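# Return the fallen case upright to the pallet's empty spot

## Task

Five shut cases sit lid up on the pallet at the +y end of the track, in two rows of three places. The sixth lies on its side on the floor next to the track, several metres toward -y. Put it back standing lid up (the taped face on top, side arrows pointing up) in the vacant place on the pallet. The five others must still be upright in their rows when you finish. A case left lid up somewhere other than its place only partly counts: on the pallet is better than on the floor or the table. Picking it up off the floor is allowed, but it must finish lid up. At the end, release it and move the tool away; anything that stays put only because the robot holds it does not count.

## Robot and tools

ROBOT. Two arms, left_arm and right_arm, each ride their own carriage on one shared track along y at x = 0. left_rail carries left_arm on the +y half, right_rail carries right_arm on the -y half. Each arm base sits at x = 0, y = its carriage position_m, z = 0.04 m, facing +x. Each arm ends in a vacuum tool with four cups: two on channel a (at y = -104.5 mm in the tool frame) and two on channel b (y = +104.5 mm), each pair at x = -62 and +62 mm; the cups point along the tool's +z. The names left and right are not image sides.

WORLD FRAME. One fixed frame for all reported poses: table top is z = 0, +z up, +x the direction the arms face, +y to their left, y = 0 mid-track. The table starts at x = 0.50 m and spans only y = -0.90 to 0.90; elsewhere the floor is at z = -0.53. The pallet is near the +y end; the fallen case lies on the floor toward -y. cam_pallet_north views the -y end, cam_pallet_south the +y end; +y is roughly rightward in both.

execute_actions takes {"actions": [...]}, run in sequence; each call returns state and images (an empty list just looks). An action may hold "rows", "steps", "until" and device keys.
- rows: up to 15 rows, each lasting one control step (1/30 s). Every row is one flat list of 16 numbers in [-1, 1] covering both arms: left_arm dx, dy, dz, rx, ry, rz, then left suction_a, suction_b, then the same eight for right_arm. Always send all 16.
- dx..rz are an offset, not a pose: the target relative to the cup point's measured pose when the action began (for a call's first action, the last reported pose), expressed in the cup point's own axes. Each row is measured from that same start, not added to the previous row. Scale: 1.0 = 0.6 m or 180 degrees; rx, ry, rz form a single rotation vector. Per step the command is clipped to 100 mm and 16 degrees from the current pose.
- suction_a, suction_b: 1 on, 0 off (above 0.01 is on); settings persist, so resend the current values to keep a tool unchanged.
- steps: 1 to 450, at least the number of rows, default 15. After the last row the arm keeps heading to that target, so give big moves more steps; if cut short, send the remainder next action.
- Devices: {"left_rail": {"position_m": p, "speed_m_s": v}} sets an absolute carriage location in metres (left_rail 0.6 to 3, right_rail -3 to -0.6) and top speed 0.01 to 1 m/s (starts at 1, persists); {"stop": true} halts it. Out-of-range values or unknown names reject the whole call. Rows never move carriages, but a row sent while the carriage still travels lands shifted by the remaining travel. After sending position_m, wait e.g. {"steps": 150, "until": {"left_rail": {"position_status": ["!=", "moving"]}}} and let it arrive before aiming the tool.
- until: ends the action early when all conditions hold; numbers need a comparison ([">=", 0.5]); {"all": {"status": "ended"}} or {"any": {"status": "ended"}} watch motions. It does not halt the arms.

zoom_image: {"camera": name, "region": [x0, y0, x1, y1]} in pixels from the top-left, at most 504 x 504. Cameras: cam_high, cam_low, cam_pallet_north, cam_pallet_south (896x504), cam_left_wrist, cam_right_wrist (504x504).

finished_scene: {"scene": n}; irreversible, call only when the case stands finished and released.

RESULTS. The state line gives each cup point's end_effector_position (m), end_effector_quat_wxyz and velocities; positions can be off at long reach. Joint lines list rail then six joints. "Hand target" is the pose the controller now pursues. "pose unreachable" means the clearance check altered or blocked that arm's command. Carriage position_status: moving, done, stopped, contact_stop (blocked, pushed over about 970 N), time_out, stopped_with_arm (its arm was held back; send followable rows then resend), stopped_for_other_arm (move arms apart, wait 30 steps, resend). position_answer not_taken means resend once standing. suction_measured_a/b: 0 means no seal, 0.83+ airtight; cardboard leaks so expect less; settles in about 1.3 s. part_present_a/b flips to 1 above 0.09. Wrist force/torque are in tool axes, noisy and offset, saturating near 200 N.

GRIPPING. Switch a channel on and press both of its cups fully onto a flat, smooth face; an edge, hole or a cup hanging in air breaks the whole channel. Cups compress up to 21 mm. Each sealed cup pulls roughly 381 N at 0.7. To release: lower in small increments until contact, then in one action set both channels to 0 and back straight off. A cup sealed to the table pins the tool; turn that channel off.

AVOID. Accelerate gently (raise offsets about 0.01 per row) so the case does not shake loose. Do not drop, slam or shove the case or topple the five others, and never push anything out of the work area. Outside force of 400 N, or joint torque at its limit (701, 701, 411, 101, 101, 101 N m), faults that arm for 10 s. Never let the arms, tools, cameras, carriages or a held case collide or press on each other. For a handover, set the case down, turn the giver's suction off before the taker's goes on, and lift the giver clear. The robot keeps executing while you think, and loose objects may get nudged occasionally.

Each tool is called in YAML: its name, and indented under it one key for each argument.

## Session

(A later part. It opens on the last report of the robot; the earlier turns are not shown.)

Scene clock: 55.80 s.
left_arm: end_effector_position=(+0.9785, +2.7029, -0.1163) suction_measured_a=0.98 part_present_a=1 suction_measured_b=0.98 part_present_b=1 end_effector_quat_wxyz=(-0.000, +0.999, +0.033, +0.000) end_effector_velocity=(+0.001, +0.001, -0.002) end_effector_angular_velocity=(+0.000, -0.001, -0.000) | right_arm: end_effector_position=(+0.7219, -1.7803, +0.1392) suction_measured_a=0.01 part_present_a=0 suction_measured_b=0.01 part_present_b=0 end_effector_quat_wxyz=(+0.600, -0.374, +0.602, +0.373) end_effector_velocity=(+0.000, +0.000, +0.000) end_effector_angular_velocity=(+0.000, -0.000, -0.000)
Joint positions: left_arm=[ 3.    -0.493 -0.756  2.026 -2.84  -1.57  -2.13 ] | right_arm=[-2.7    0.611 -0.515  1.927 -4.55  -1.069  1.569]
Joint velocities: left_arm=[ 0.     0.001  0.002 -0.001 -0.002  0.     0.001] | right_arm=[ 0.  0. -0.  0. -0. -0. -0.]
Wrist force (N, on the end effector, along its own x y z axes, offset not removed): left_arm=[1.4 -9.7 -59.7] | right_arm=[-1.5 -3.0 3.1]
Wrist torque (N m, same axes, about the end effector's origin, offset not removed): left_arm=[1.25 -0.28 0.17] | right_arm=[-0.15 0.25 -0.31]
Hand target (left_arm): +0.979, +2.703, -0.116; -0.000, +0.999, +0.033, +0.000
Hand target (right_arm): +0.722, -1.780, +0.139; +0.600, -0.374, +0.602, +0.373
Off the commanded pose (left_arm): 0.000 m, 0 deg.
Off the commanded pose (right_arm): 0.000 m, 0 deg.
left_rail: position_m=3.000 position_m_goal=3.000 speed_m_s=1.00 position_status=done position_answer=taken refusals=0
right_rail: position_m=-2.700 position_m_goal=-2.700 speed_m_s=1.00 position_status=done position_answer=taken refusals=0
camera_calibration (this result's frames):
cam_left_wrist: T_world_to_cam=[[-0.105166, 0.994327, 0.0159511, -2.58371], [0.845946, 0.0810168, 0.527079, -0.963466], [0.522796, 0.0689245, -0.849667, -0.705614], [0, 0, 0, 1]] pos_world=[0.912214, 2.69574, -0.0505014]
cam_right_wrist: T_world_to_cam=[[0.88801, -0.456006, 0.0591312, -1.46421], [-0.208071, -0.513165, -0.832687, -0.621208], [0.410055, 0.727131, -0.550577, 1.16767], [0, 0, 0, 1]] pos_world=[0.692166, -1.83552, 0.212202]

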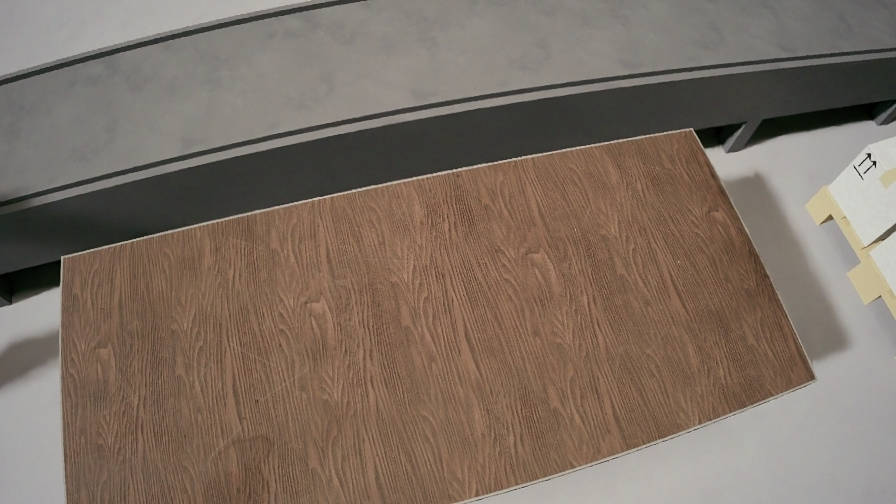

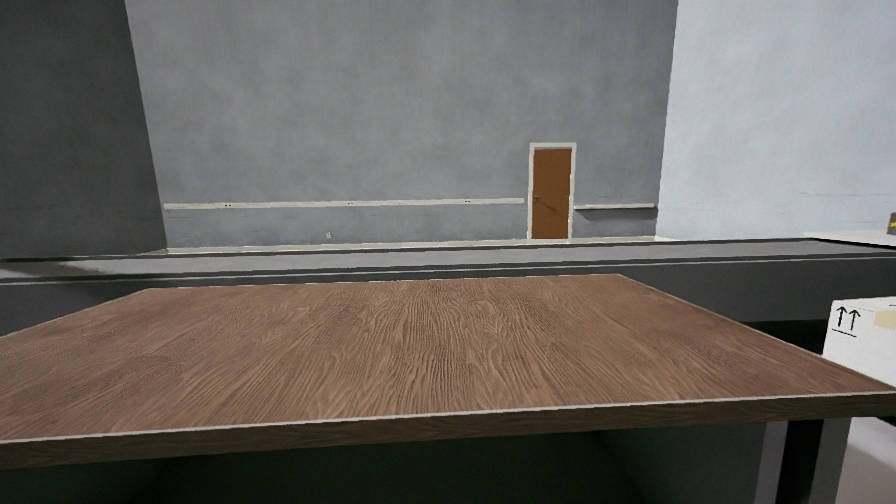

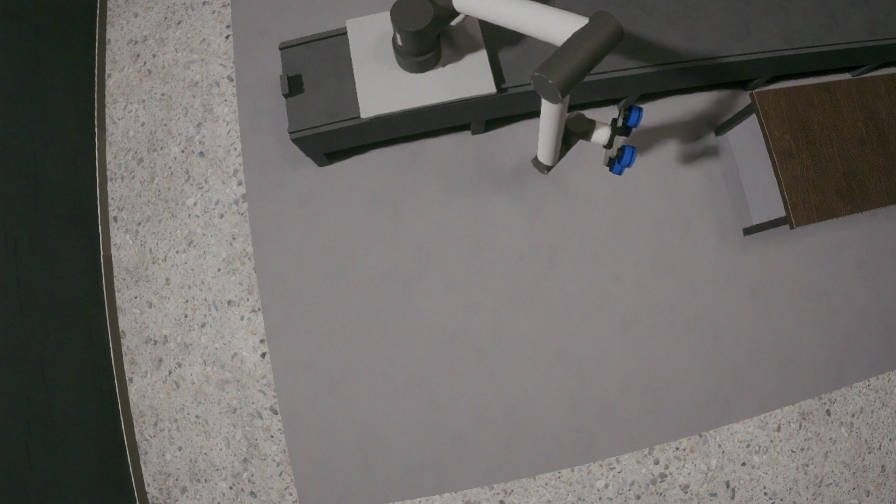

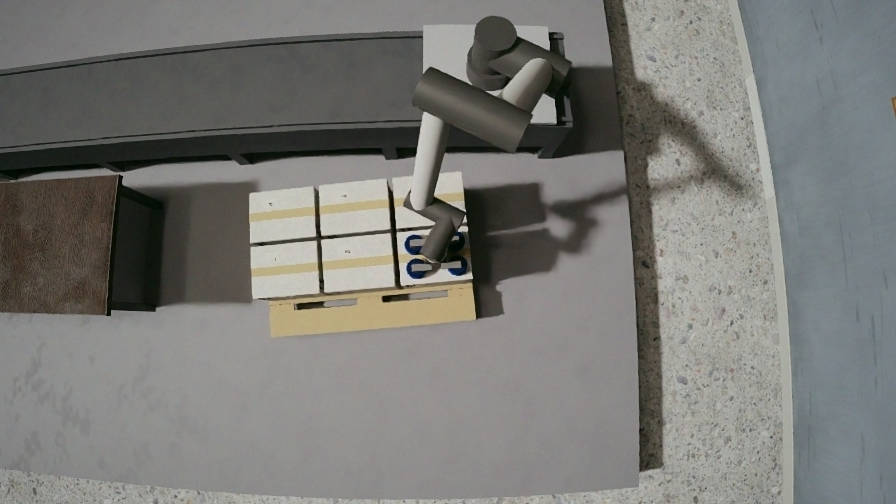

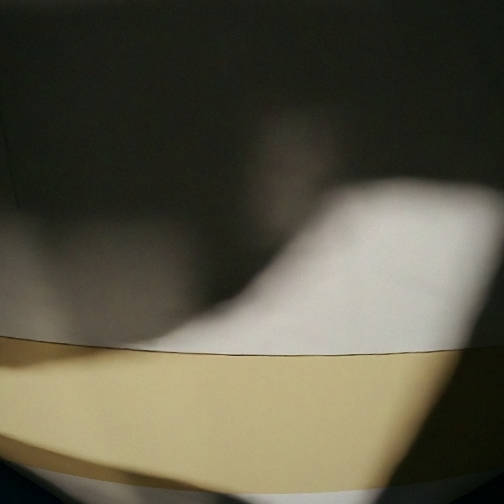

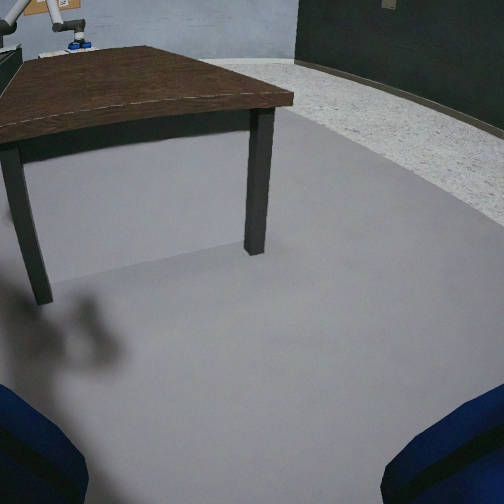

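execute_actions:
  actions:
    - {"rows": [[0,0,0.0037,0,0,0,1,1,0,0,0,0,0,0,0,0]], "steps": 1}

Scene clock: 56.00 s.
left_arm: end_effector_position=(+0.9786, +2.7029, -0.1165) suction_measured_a=0.98 part_present_a=1 suction_measured_b=0.98 part_present_b=1 end_effector_quat_wxyz=(-0.000, +0.999, +0.033, +0.000) end_effector_velocity=(+0.000, -0.000, -0.004) end_effector_angular_velocity=(-0.000, -0.000, -0.000) | right_arm: end_effector_position=(+0.7219, -1.7803, +0.1392) suction_measured_a=0.01 part_present_a=0 suction_measured_b=0.01 part_present_b=0 end_effector_quat_wxyz=(+0.600, -0.374, +0.602, +0.373) end_effector_velocity=(-0.000, -0.000, -0.000) end_effector_angular_velocity=(-0.000, +0.000, -0.000)
Joint positions: left_arm=[ 3.    -0.493 -0.756  2.026 -2.84  -1.57  -2.13 ] | right_arm=[-2.7    0.611 -0.515  1.927 -4.55  -1.069  1.569]
Joint velocities: left_arm=[ 0.     0.     0.005 -0.001 -0.005 -0.     0.   ] | right_arm=[ 0. -0.  0. -0. -0.  0.  0.]
Wrist force (N, on the end effector, along its own x y z axes, offset not removed): left_arm=[4.5 -8.3 -54.3] | right_arm=[-1.9 -4.7 3.9]
Wrist torque (N m, same axes, about the end effector's origin, offset not removed): left_arm=[1.61 -0.76 0.07] | right_arm=[-0.45 0.31 -0.34]
Hand target (left_arm): +0.979, +2.703, -0.118; -0.000, +0.999, +0.033, +0.000
Hand target (right_arm): +0.722, -1.780, +0.139; +0.600, -0.374, +0.602, +0.373
Off the commanded pose (left_arm): 0.002 m, 0 deg.
Off the commanded pose (right_arm): 0.000 m, 0 deg.
left_rail: position_m=3.000 position_m_goal=3.000 speed_m_s=1.00 position_status=done position_answer=taken refusals=0
right_rail: position_m=-2.700 position_m_goal=-2.700 speed_m_s=1.00 position_status=done position_answer=taken refusals=0
camera_calibration (this result's frames):
cam_left_wrist: T_world_to_cam=[[-0.105166, 0.994327, 0.0159477, -2.58375], [0.845918, 0.0810148, 0.527123, -0.963365], [0.522841, 0.0689258, -0.849639, -0.705864], [0, 0, 0, 1]] pos_world=[0.91226, 2.69579, -0.0507127]
cam_right_wrist: T_world_to_cam=[[0.88801, -0.456007, 0.0591311, -1.46421], [-0.208071, -0.513165, -0.832688, -0.621208], [0.410055, 0.727131, -0.550577, 1.16767], [0, 0, 0, 1]] pos_world=[0.692166, -1.83552, 0.212202]

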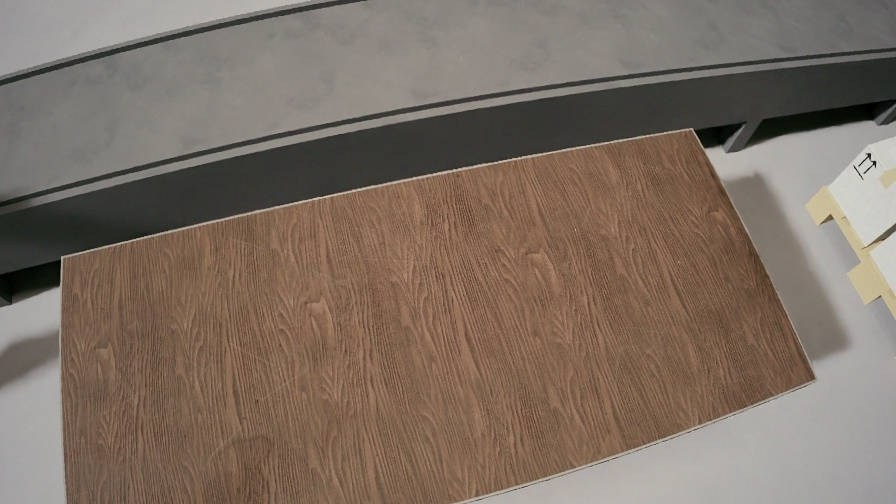

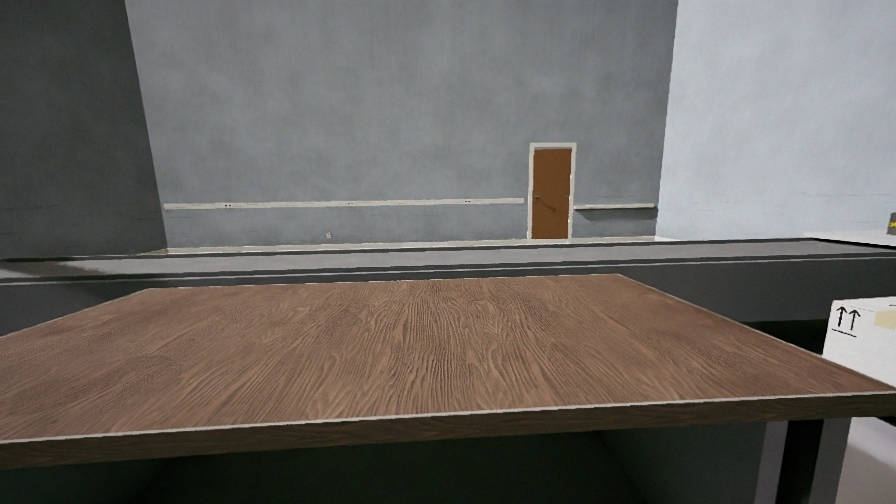

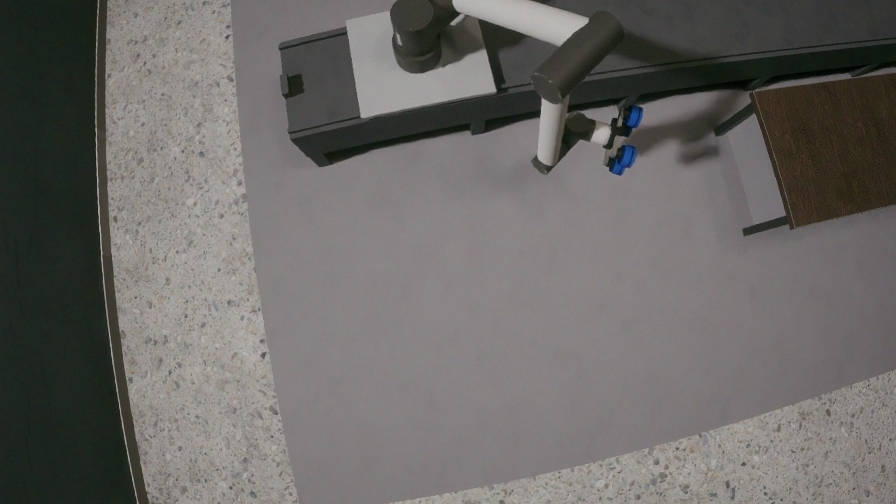

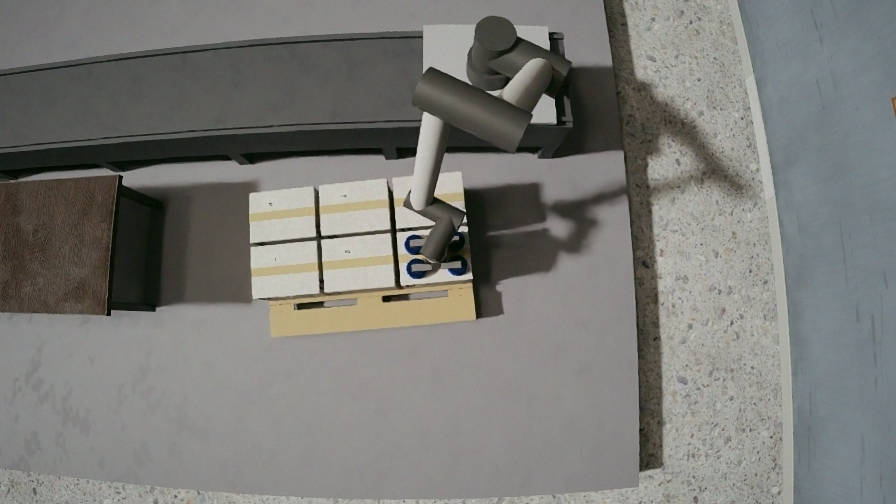

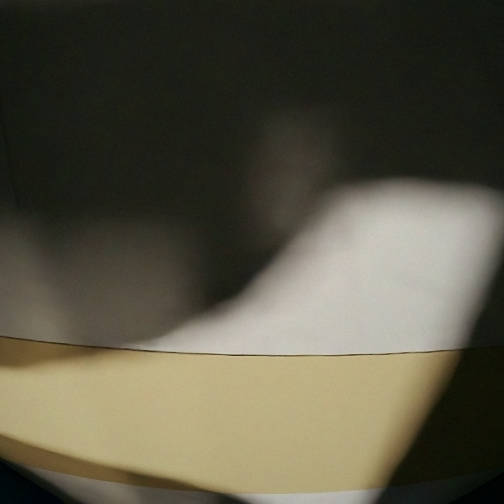

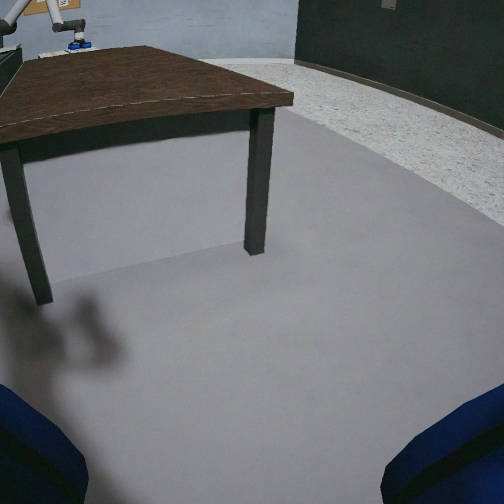

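execute_actions:
  actions: []

Scene clock: 56.33 s.
left_arm: end_effector_position=(+0.9785, +2.7029, -0.1183) suction_measured_a=0.98 part_present_a=1 suction_measured_b=0.98 part_present_b=1 end_effector_quat_wxyz=(-0.000, +0.999, +0.033, +0.000) end_effector_velocity=(+0.000, -0.000, -0.001) end_effector_angular_velocity=(+0.000, +0.000, -0.000) | right_arm: end_effector_position=(+0.7219, -1.7803, +0.1392) suction_measured_a=0.01 part_present_a=0 suction_measured_b=0.01 part_present_b=0 end_effector_quat_wxyz=(+0.600, -0.374, +0.602, +0.373) end_effector_velocity=(+0.000, -0.000, +0.000) end_effector_angular_velocity=(+0.000, -0.000, -0.000)
Joint positions: left_arm=[ 3.    -0.493 -0.754  2.025 -2.842 -1.57  -2.13 ] | right_arm=[-2.7    0.611 -0.515  1.927 -4.55  -1.069  1.569]
Joint velocities: left_arm=[ 0.     0.     0.002 -0.    -0.001 -0.     0.   ] | right_arm=[ 0. -0. -0.  0. -0.  0.  0.]
Wrist force (N, on the end effector, along its own x y z axes, offset not removed): left_arm=[-9.7 -6.7 -52.5] | right_arm=[-1.0 -5.7 1.5]
Wrist torque (N m, same axes, about the end effector's origin, offset not removed): left_arm=[1.79 1.50 -0.04] | right_arm=[-0.53 0.20 -0.24]
Hand target (left_arm): +0.979, +2.703, -0.118; -0.000, +0.999, +0.033, +0.000
Hand target (right_arm): +0.722, -1.780, +0.139; +0.600, -0.374, +0.602, +0.373
Off the commanded pose (left_arm): 0.000 m, 0 deg.
Off the commanded pose (right_arm): 0.000 m, 0 deg.
left_rail: position_m=3.000 position_m_goal=3.000 speed_m_s=1.00 position_status=done position_answer=taken refusals=0
right_rail: position_m=-2.700 position_m_goal=-2.700 speed_m_s=1.00 position_status=done position_answer=taken refusals=0
camera_calibration (this result's frames):
cam_left_wrist: T_world_to_cam=[[-0.105165, 0.994326, 0.0159779, -2.58373], [0.845943, 0.0810014, 0.527086, -0.962358], [0.522801, 0.0689473, -0.849662, -0.707447], [0, 0, 0, 1]] pos_world=[0.912236, 2.6958, -0.0525627]
cam_right_wrist: T_world_to_cam=[[0.88801, -0.456007, 0.0591312, -1.46421], [-0.208071, -0.513165, -0.832687, -0.621208], [0.410055, 0.727131, -0.550577, 1.16767], [0, 0, 0, 1]] pos_world=[0.692166, -1.83552, 0.212202]

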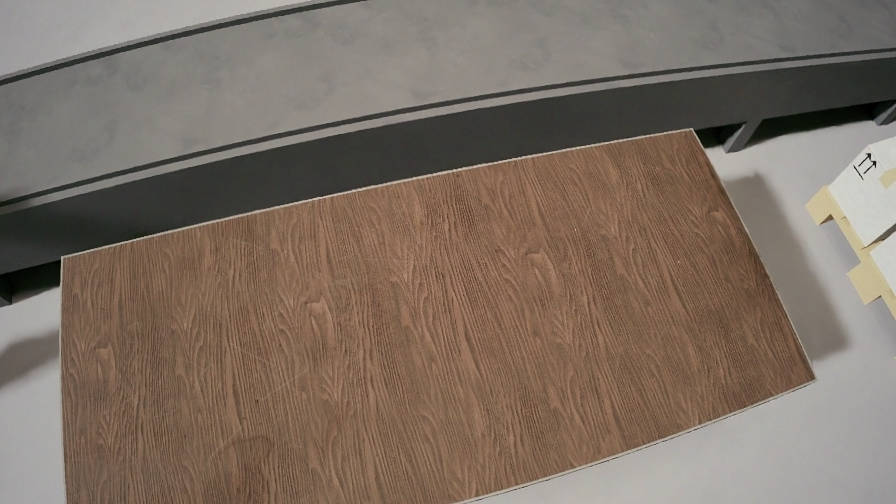

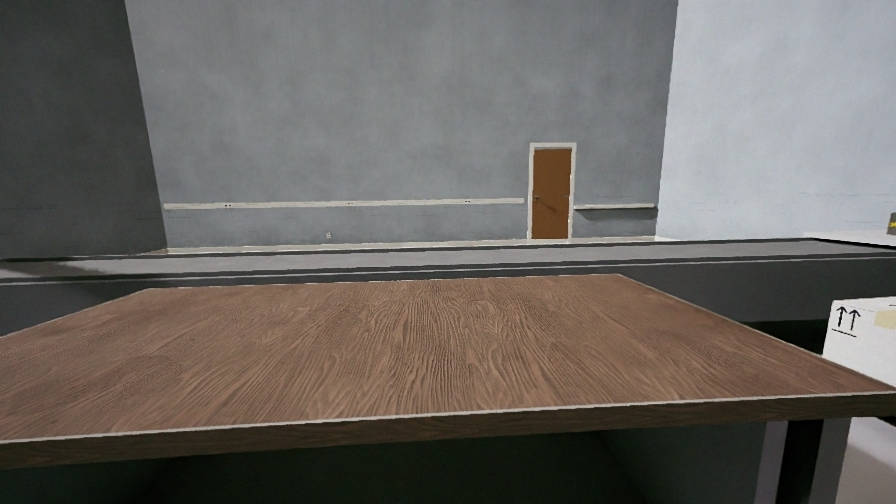

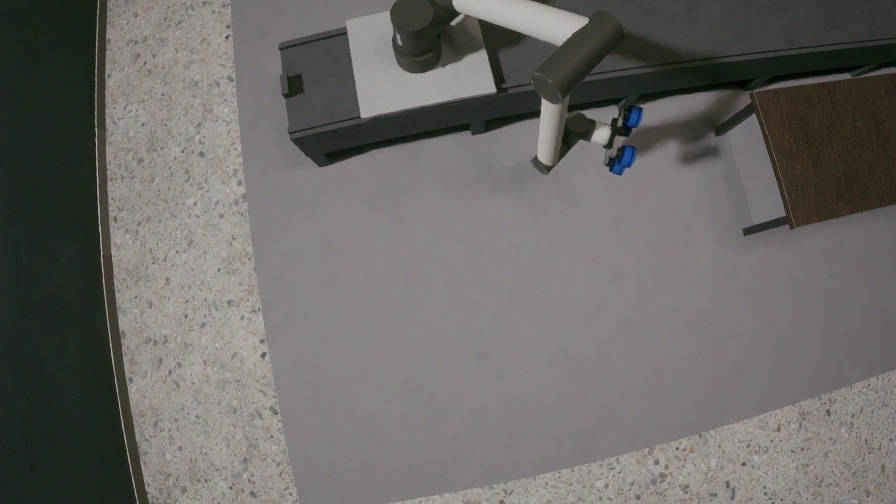

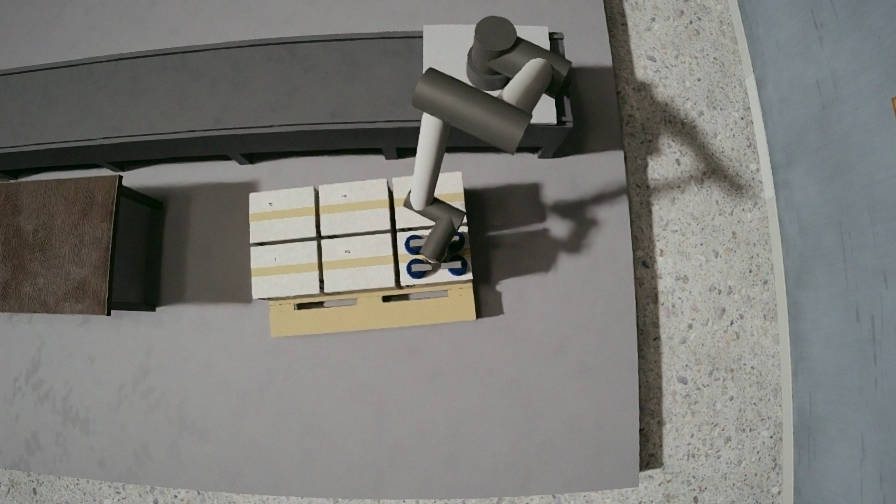

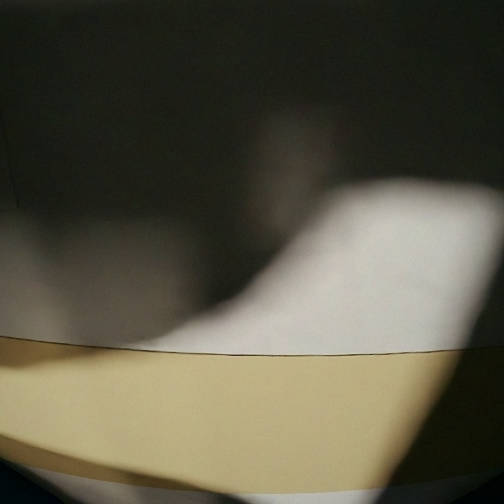

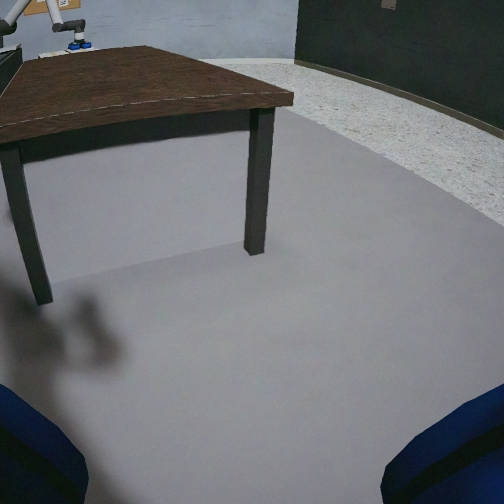

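execute_actions:
  actions:
    - {"rows": [[0,0,0.0032,0,0,0,1,1,0,0,0,0,0,0,0,0]], "steps": 1}

Scene clock: 58.97 s.
left_arm: end_effector_position=(+0.9785, +2.7029, -0.1185) suction_measured_a=0.98 part_present_a=1 suction_measured_b=0.98 part_present_b=1 end_effector_quat_wxyz=(-0.000, +0.999, +0.033, +0.000) end_effector_velocity=(+0.000, -0.000, -0.003) end_effector_angular_velocity=(-0.000, -0.000, -0.000) | right_arm: end_effector_position=(+0.7219, -1.7803, +0.1392) suction_measured_a=0.01 part_present_a=0 suction_measured_b=0.01 part_present_b=0 end_effector_quat_wxyz=(+0.600, -0.374, +0.602, +0.373) end_effector_velocity=(+0.000, +0.000, +0.000) end_effector_angular_velocity=(+0.000, -0.000, +0.000)
Joint positions: left_arm=[ 3.    -0.493 -0.754  2.025 -2.842 -1.57  -2.13 ] | right_arm=[-2.7    0.611 -0.515  1.927 -4.55  -1.069  1.569]
Joint velocities: left_arm=[ 0.     0.     0.004 -0.001 -0.004 -0.     0.   ] | right_arm=[ 0. -0. -0.  0.  0.  0. -0.]
Wrist force (N, on the end effector, along its own x y z axes, offset not removed): left_arm=[-4.2 -5.0 -60.7] | right_arm=[1.7 -4.9 0.8]
Wrist torque (N m, same axes, about the end effector's origin, offset not removed): left_arm=[1.99 0.79 0.00] | right_arm=[-0.38 -0.21 -0.36]
Hand target (left_arm): +0.979, +2.703, -0.120; -0.000, +0.999, +0.033, +0.000
Hand target (right_arm): +0.722, -1.780, +0.139; +0.600, -0.374, +0.602, +0.373
Off the commanded pose (left_arm): 0.002 m, 0 deg.
Off the commanded pose (right_arm): 0.000 m, 0 deg.
left_rail: position_m=3.000 position_m_goal=3.000 speed_m_s=1.00 position_status=done position_answer=taken refusals=0
right_rail: position_m=-2.700 position_m_goal=-2.700 speed_m_s=1.00 position_status=done position_answer=taken refusals=0
camera_calibration (this result's frames):
cam_left_wrist: T_world_to_cam=[[-0.105165, 0.994327, 0.0159562, -2.58367], [0.84595, 0.0810143, 0.527072, -0.962282], [0.522789, 0.0689279, -0.849671, -0.707522], [0, 0, 0, 1]] pos_world=[0.912214, 2.69574, -0.0527439]
cam_right_wrist: T_world_to_cam=[[0.88801, -0.456007, 0.0591311, -1.46421], [-0.208071, -0.513165, -0.832687, -0.621208], [0.410055, 0.727131, -0.550577, 1.16767], [0, 0, 0, 1]] pos_world=[0.692166, -1.83552, 0.212202]

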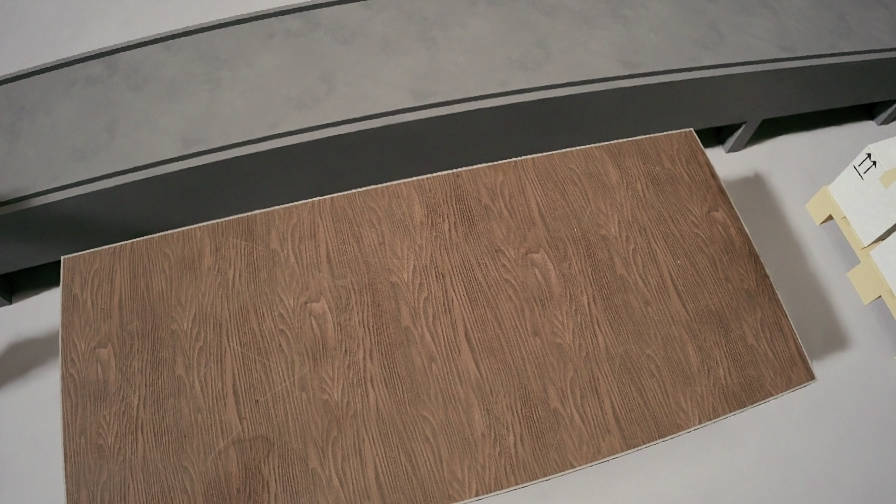

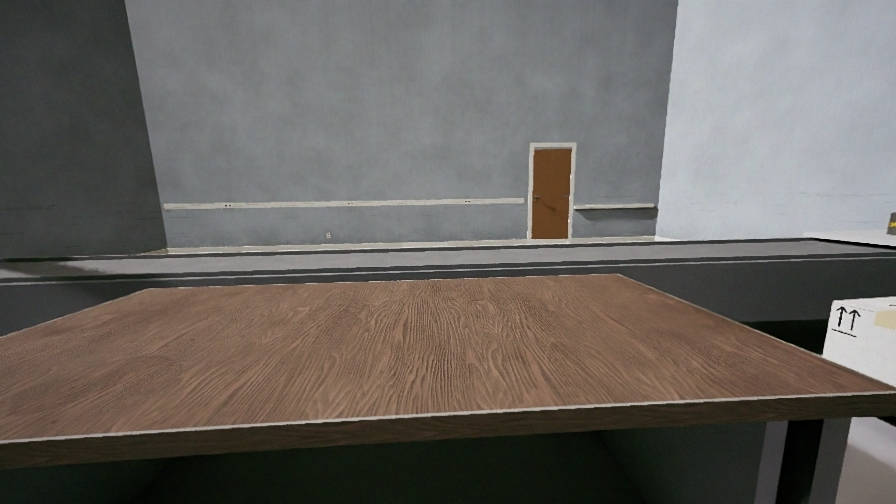

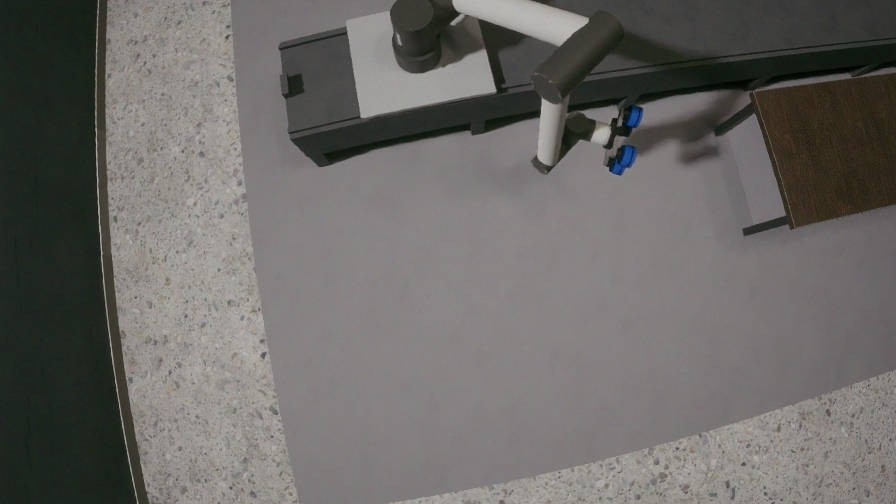

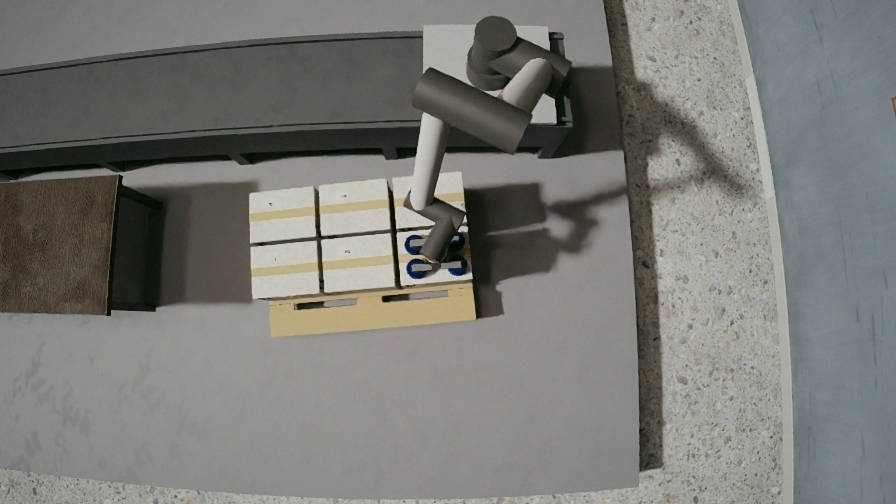

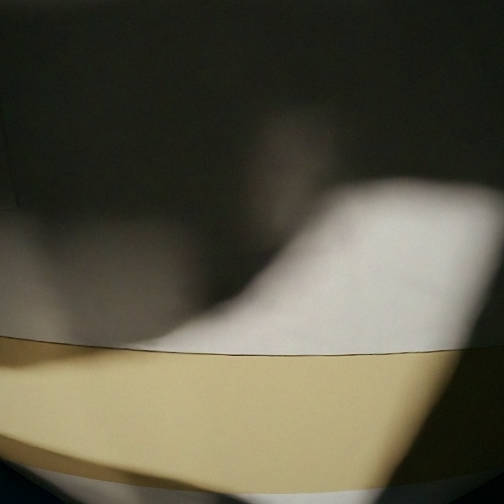

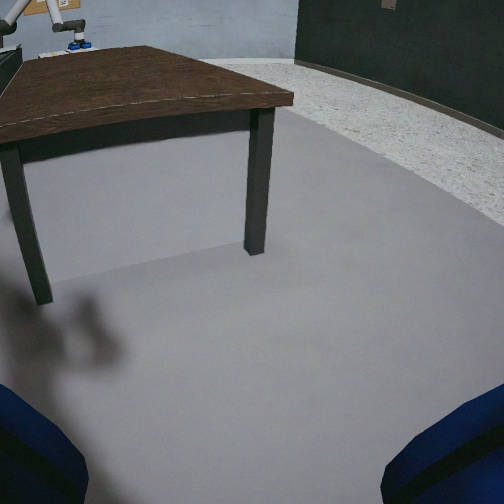

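execute_actions:
  actions: []

Scene clock: 59.30 s.
left_arm: end_effector_position=(+0.9785, +2.7029, -0.1201) suction_measured_a=0.98 part_present_a=1 suction_measured_b=0.98 part_present_b=1 end_effector_quat_wxyz=(-0.000, +0.999, +0.033, +0.000) end_effector_velocity=(+0.000, -0.000, -0.001) end_effector_angular_velocity=(-0.000, -0.000, -0.000) | right_arm: end_effector_position=(+0.7219, -1.7803, +0.1392) suction_measured_a=0.01 part_present_a=0 suction_measured_b=0.01 part_present_b=0 end_effector_quat_wxyz=(+0.600, -0.374, +0.602, +0.373) end_effector_velocity=(+0.000, -0.000, -0.000) end_effector_angular_velocity=(-0.000, +0.000, -0.000)
Joint positions: left_arm=[ 3.    -0.493 -0.752  2.025 -2.844 -1.57  -2.13 ] | right_arm=[-2.7    0.611 -0.515  1.927 -4.55  -1.069  1.569]
Joint velocities: left_arm=[ 0.     0.     0.001 -0.    -0.001 -0.     0.   ] | right_arm=[ 0. -0.  0. -0. -0.  0.  0.]
Wrist force (N, on the end effector, along its own x y z axes, offset not removed): left_arm=[2.8 -8.4 -60.1] | right_arm=[0.5 -3.9 1.5]
Wrist torque (N m, same axes, about the end effector's origin, offset not removed): left_arm=[1.80 -0.37 0.09] | right_arm=[-0.28 0.01 -0.33]
Hand target (left_arm): +0.979, +2.703, -0.120; -0.000, +0.999, +0.033, +0.000
Hand target (right_arm): +0.722, -1.780, +0.139; +0.600, -0.374, +0.602, +0.373
Off the commanded pose (left_arm): 0.000 m, 0 deg.
Off the commanded pose (right_arm): 0.000 m, 0 deg.
left_rail: position_m=3.000 position_m_goal=3.000 speed_m_s=1.00 position_status=done position_answer=taken refusals=0
right_rail: position_m=-2.700 position_m_goal=-2.700 speed_m_s=1.00 position_status=done position_answer=taken refusals=0
camera_calibration (this result's frames):
cam_left_wrist: T_world_to_cam=[[-0.105165, 0.994327, 0.0159623, -2.58365], [0.845955, 0.0810117, 0.527064, -0.961434], [0.522781, 0.0689323, -0.849676, -0.708886], [0, 0, 0, 1]] pos_world=[0.912213, 2.69574, -0.0543449]
cam_right_wrist: T_world_to_cam=[[0.88801, -0.456007, 0.0591312, -1.46421], [-0.208071, -0.513165, -0.832687, -0.621208], [0.410055, 0.727131, -0.550577, 1.16767], [0, 0, 0, 1]] pos_world=[0.692166, -1.83552, 0.212202]

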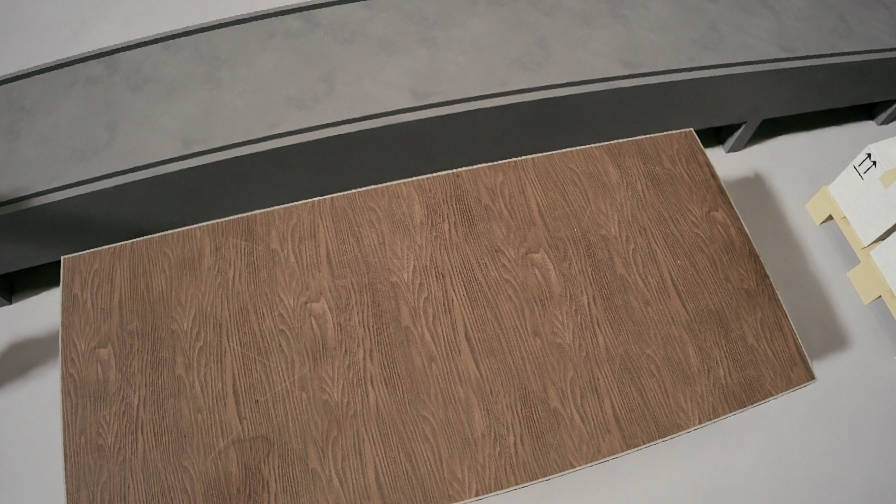

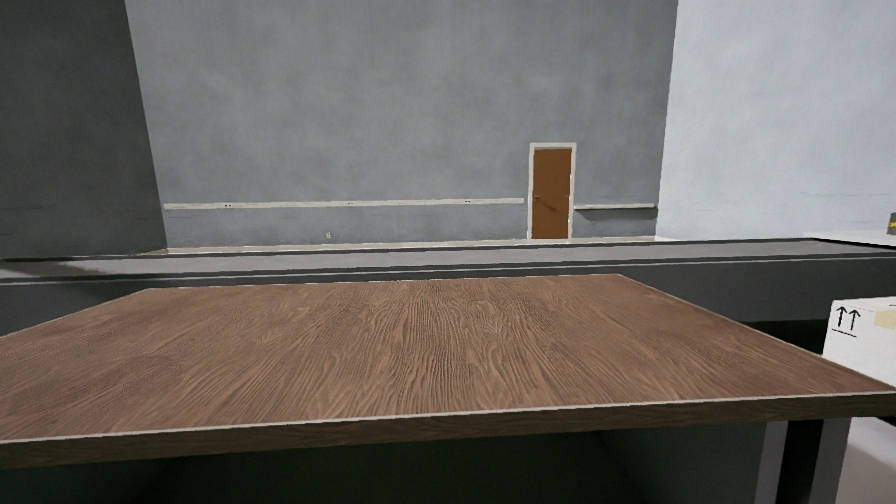

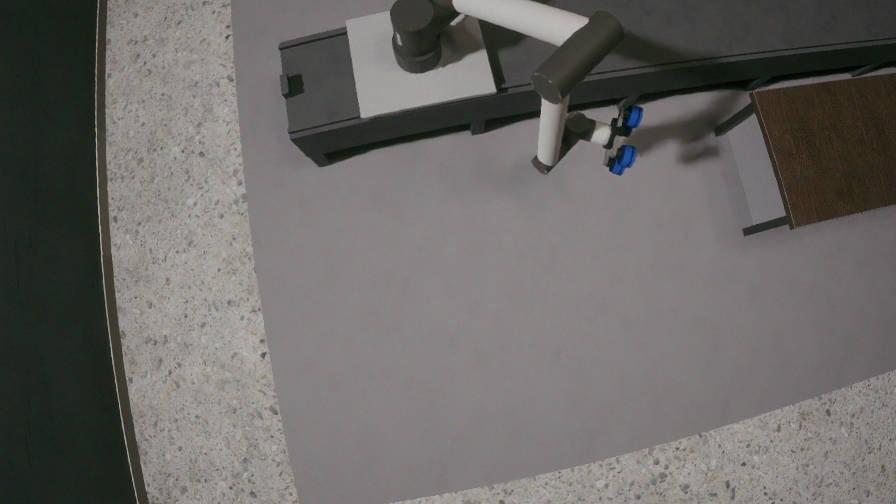

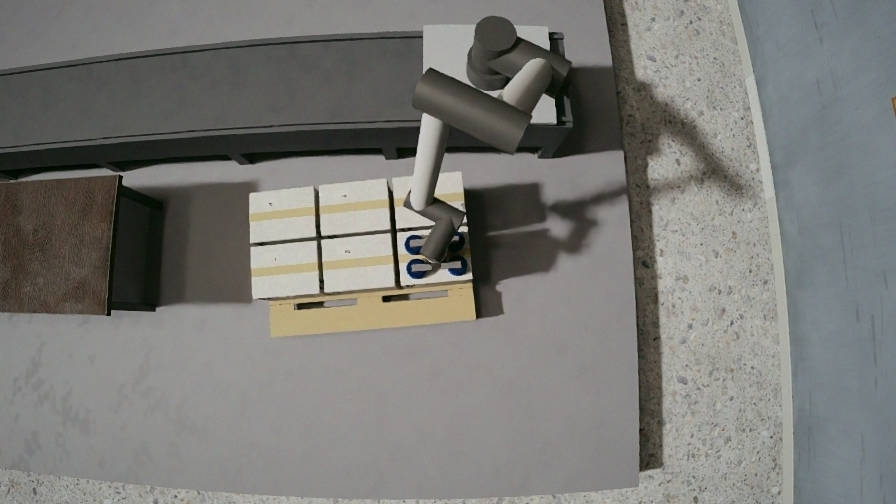

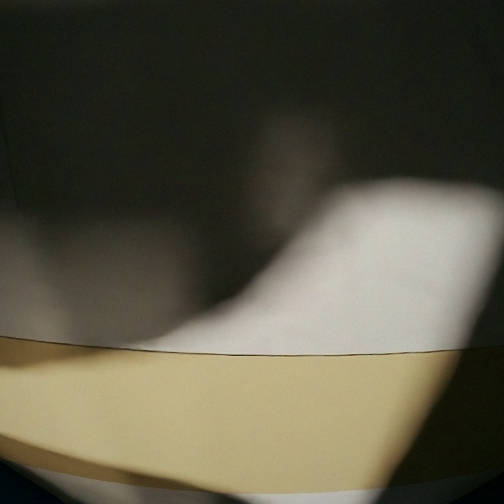

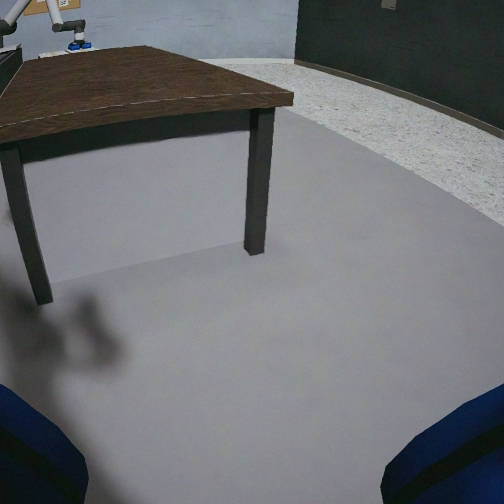

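execute_actions:
  actions:
    - {"rows": [[0,0,0.0025,0,0,0,1,1,0,0,0,0,0,0,0,0]], "steps": 1}

Scene clock: 59.47 s.
left_arm: end_effector_position=(+0.9785, +2.7029, -0.1202) suction_measured_a=0.98 part_present_a=1 suction_measured_b=0.98 part_present_b=1 end_effector_quat_wxyz=(-0.000, +0.999, +0.033, +0.000) end_effector_velocity=(+0.000, -0.000, -0.003) end_effector_angular_velocity=(-0.000, -0.000, -0.000) | right_arm: end_effector_position=(+0.7219, -1.7803, +0.1392) suction_measured_a=0.01 part_present_a=0 suction_measured_b=0.01 part_present_b=0 end_effector_quat_wxyz=(+0.600, -0.374, +0.602, +0.373) end_effector_velocity=(+0.000, -0.000, +0.000) end_effector_angular_velocity=(+0.000, -0.000, +0.000)
Joint positions: left_arm=[ 3.    -0.493 -0.751  2.025 -2.844 -1.57  -2.13 ] | right_arm=[-2.7    0.611 -0.515  1.927 -4.55  -1.069  1.569]
Joint velocities: left_arm=[ 0.    -0.     0.004 -0.001 -0.003 -0.     0.   ] | right_arm=[ 0. -0. -0.  0. -0.  0. -0.]
Wrist force (N, on the end effector, along its own x y z axes, offset not removed): left_arm=[-1.4 -12.0 -57.5] | right_arm=[0.5 -4.6 -0.9]
Wrist torque (N m, same axes, about the end effector's origin, offset not removed): left_arm=[1.03 0.04 -0.10] | right_arm=[-0.31 -0.07 -0.36]
Hand target (left_arm): +0.979, +2.703, -0.122; -0.000, +0.999, +0.033, +0.000
Hand target (right_arm): +0.722, -1.780, +0.139; +0.600, -0.374, +0.602, +0.373
Off the commanded pose (left_arm): 0.001 m, 0 deg.
Off the commanded pose (right_arm): 0.000 m, 0 deg.
left_rail: position_m=3.000 position_m_goal=3.000 speed_m_s=1.00 position_status=done position_answer=taken refusals=0
right_rail: position_m=-2.700 position_m_goal=-2.700 speed_m_s=1.00 position_status=done position_answer=taken refusals=0
camera_calibration (this result's frames):
cam_left_wrist: T_world_to_cam=[[-0.105123, 0.994331, 0.0159594, -2.5837], [0.845957, 0.0809765, 0.527067, -0.96128], [0.522787, 0.0689076, -0.849674, -0.708927], [0, 0, 0, 1]] pos_world=[0.912214, 2.69574, -0.0544636]
cam_right_wrist: T_world_to_cam=[[0.88801, -0.456007, 0.0591315, -1.46421], [-0.20807, -0.513165, -0.832688, -0.621208], [0.410055, 0.727131, -0.550577, 1.16767], [0, 0, 0, 1]] pos_world=[0.692166, -1.83552, 0.212202]

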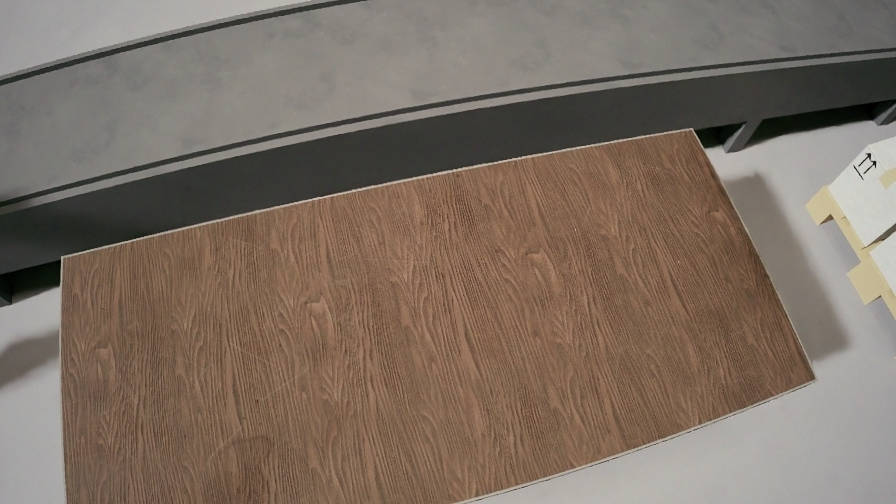

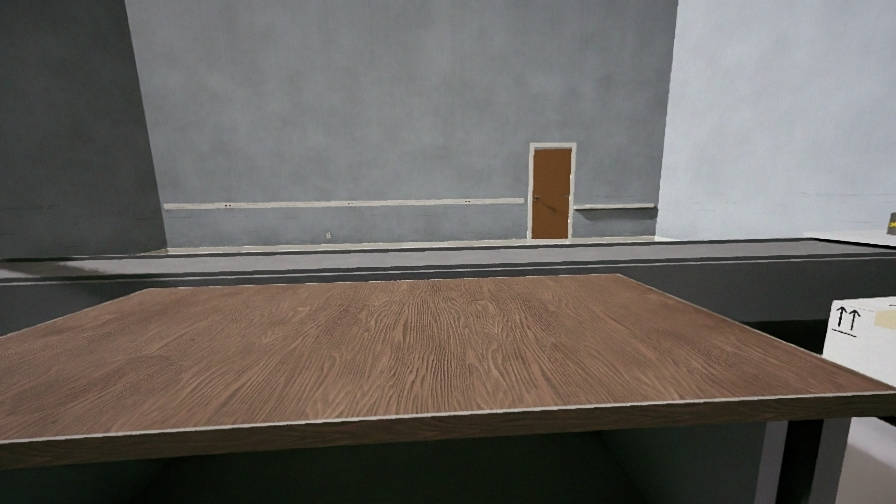

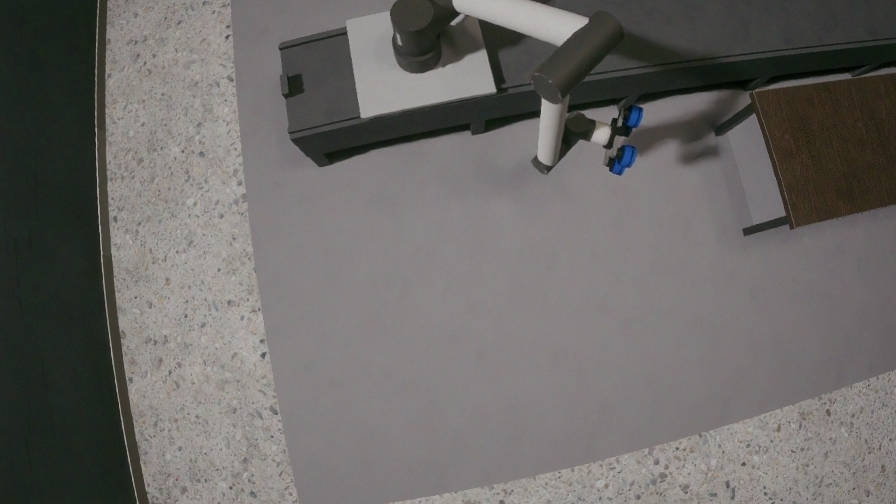

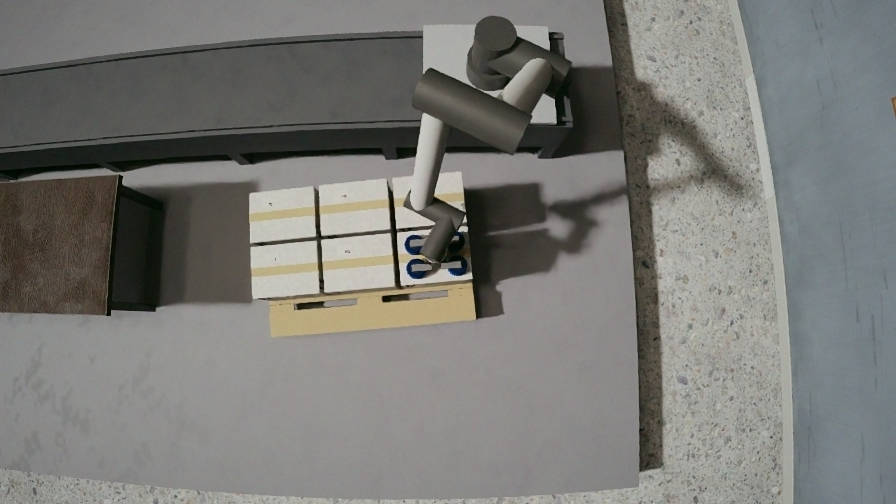

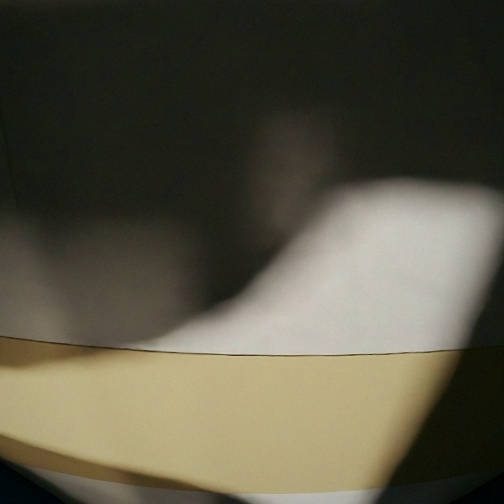

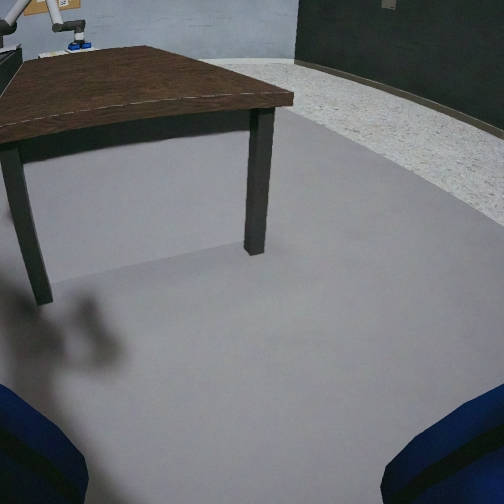

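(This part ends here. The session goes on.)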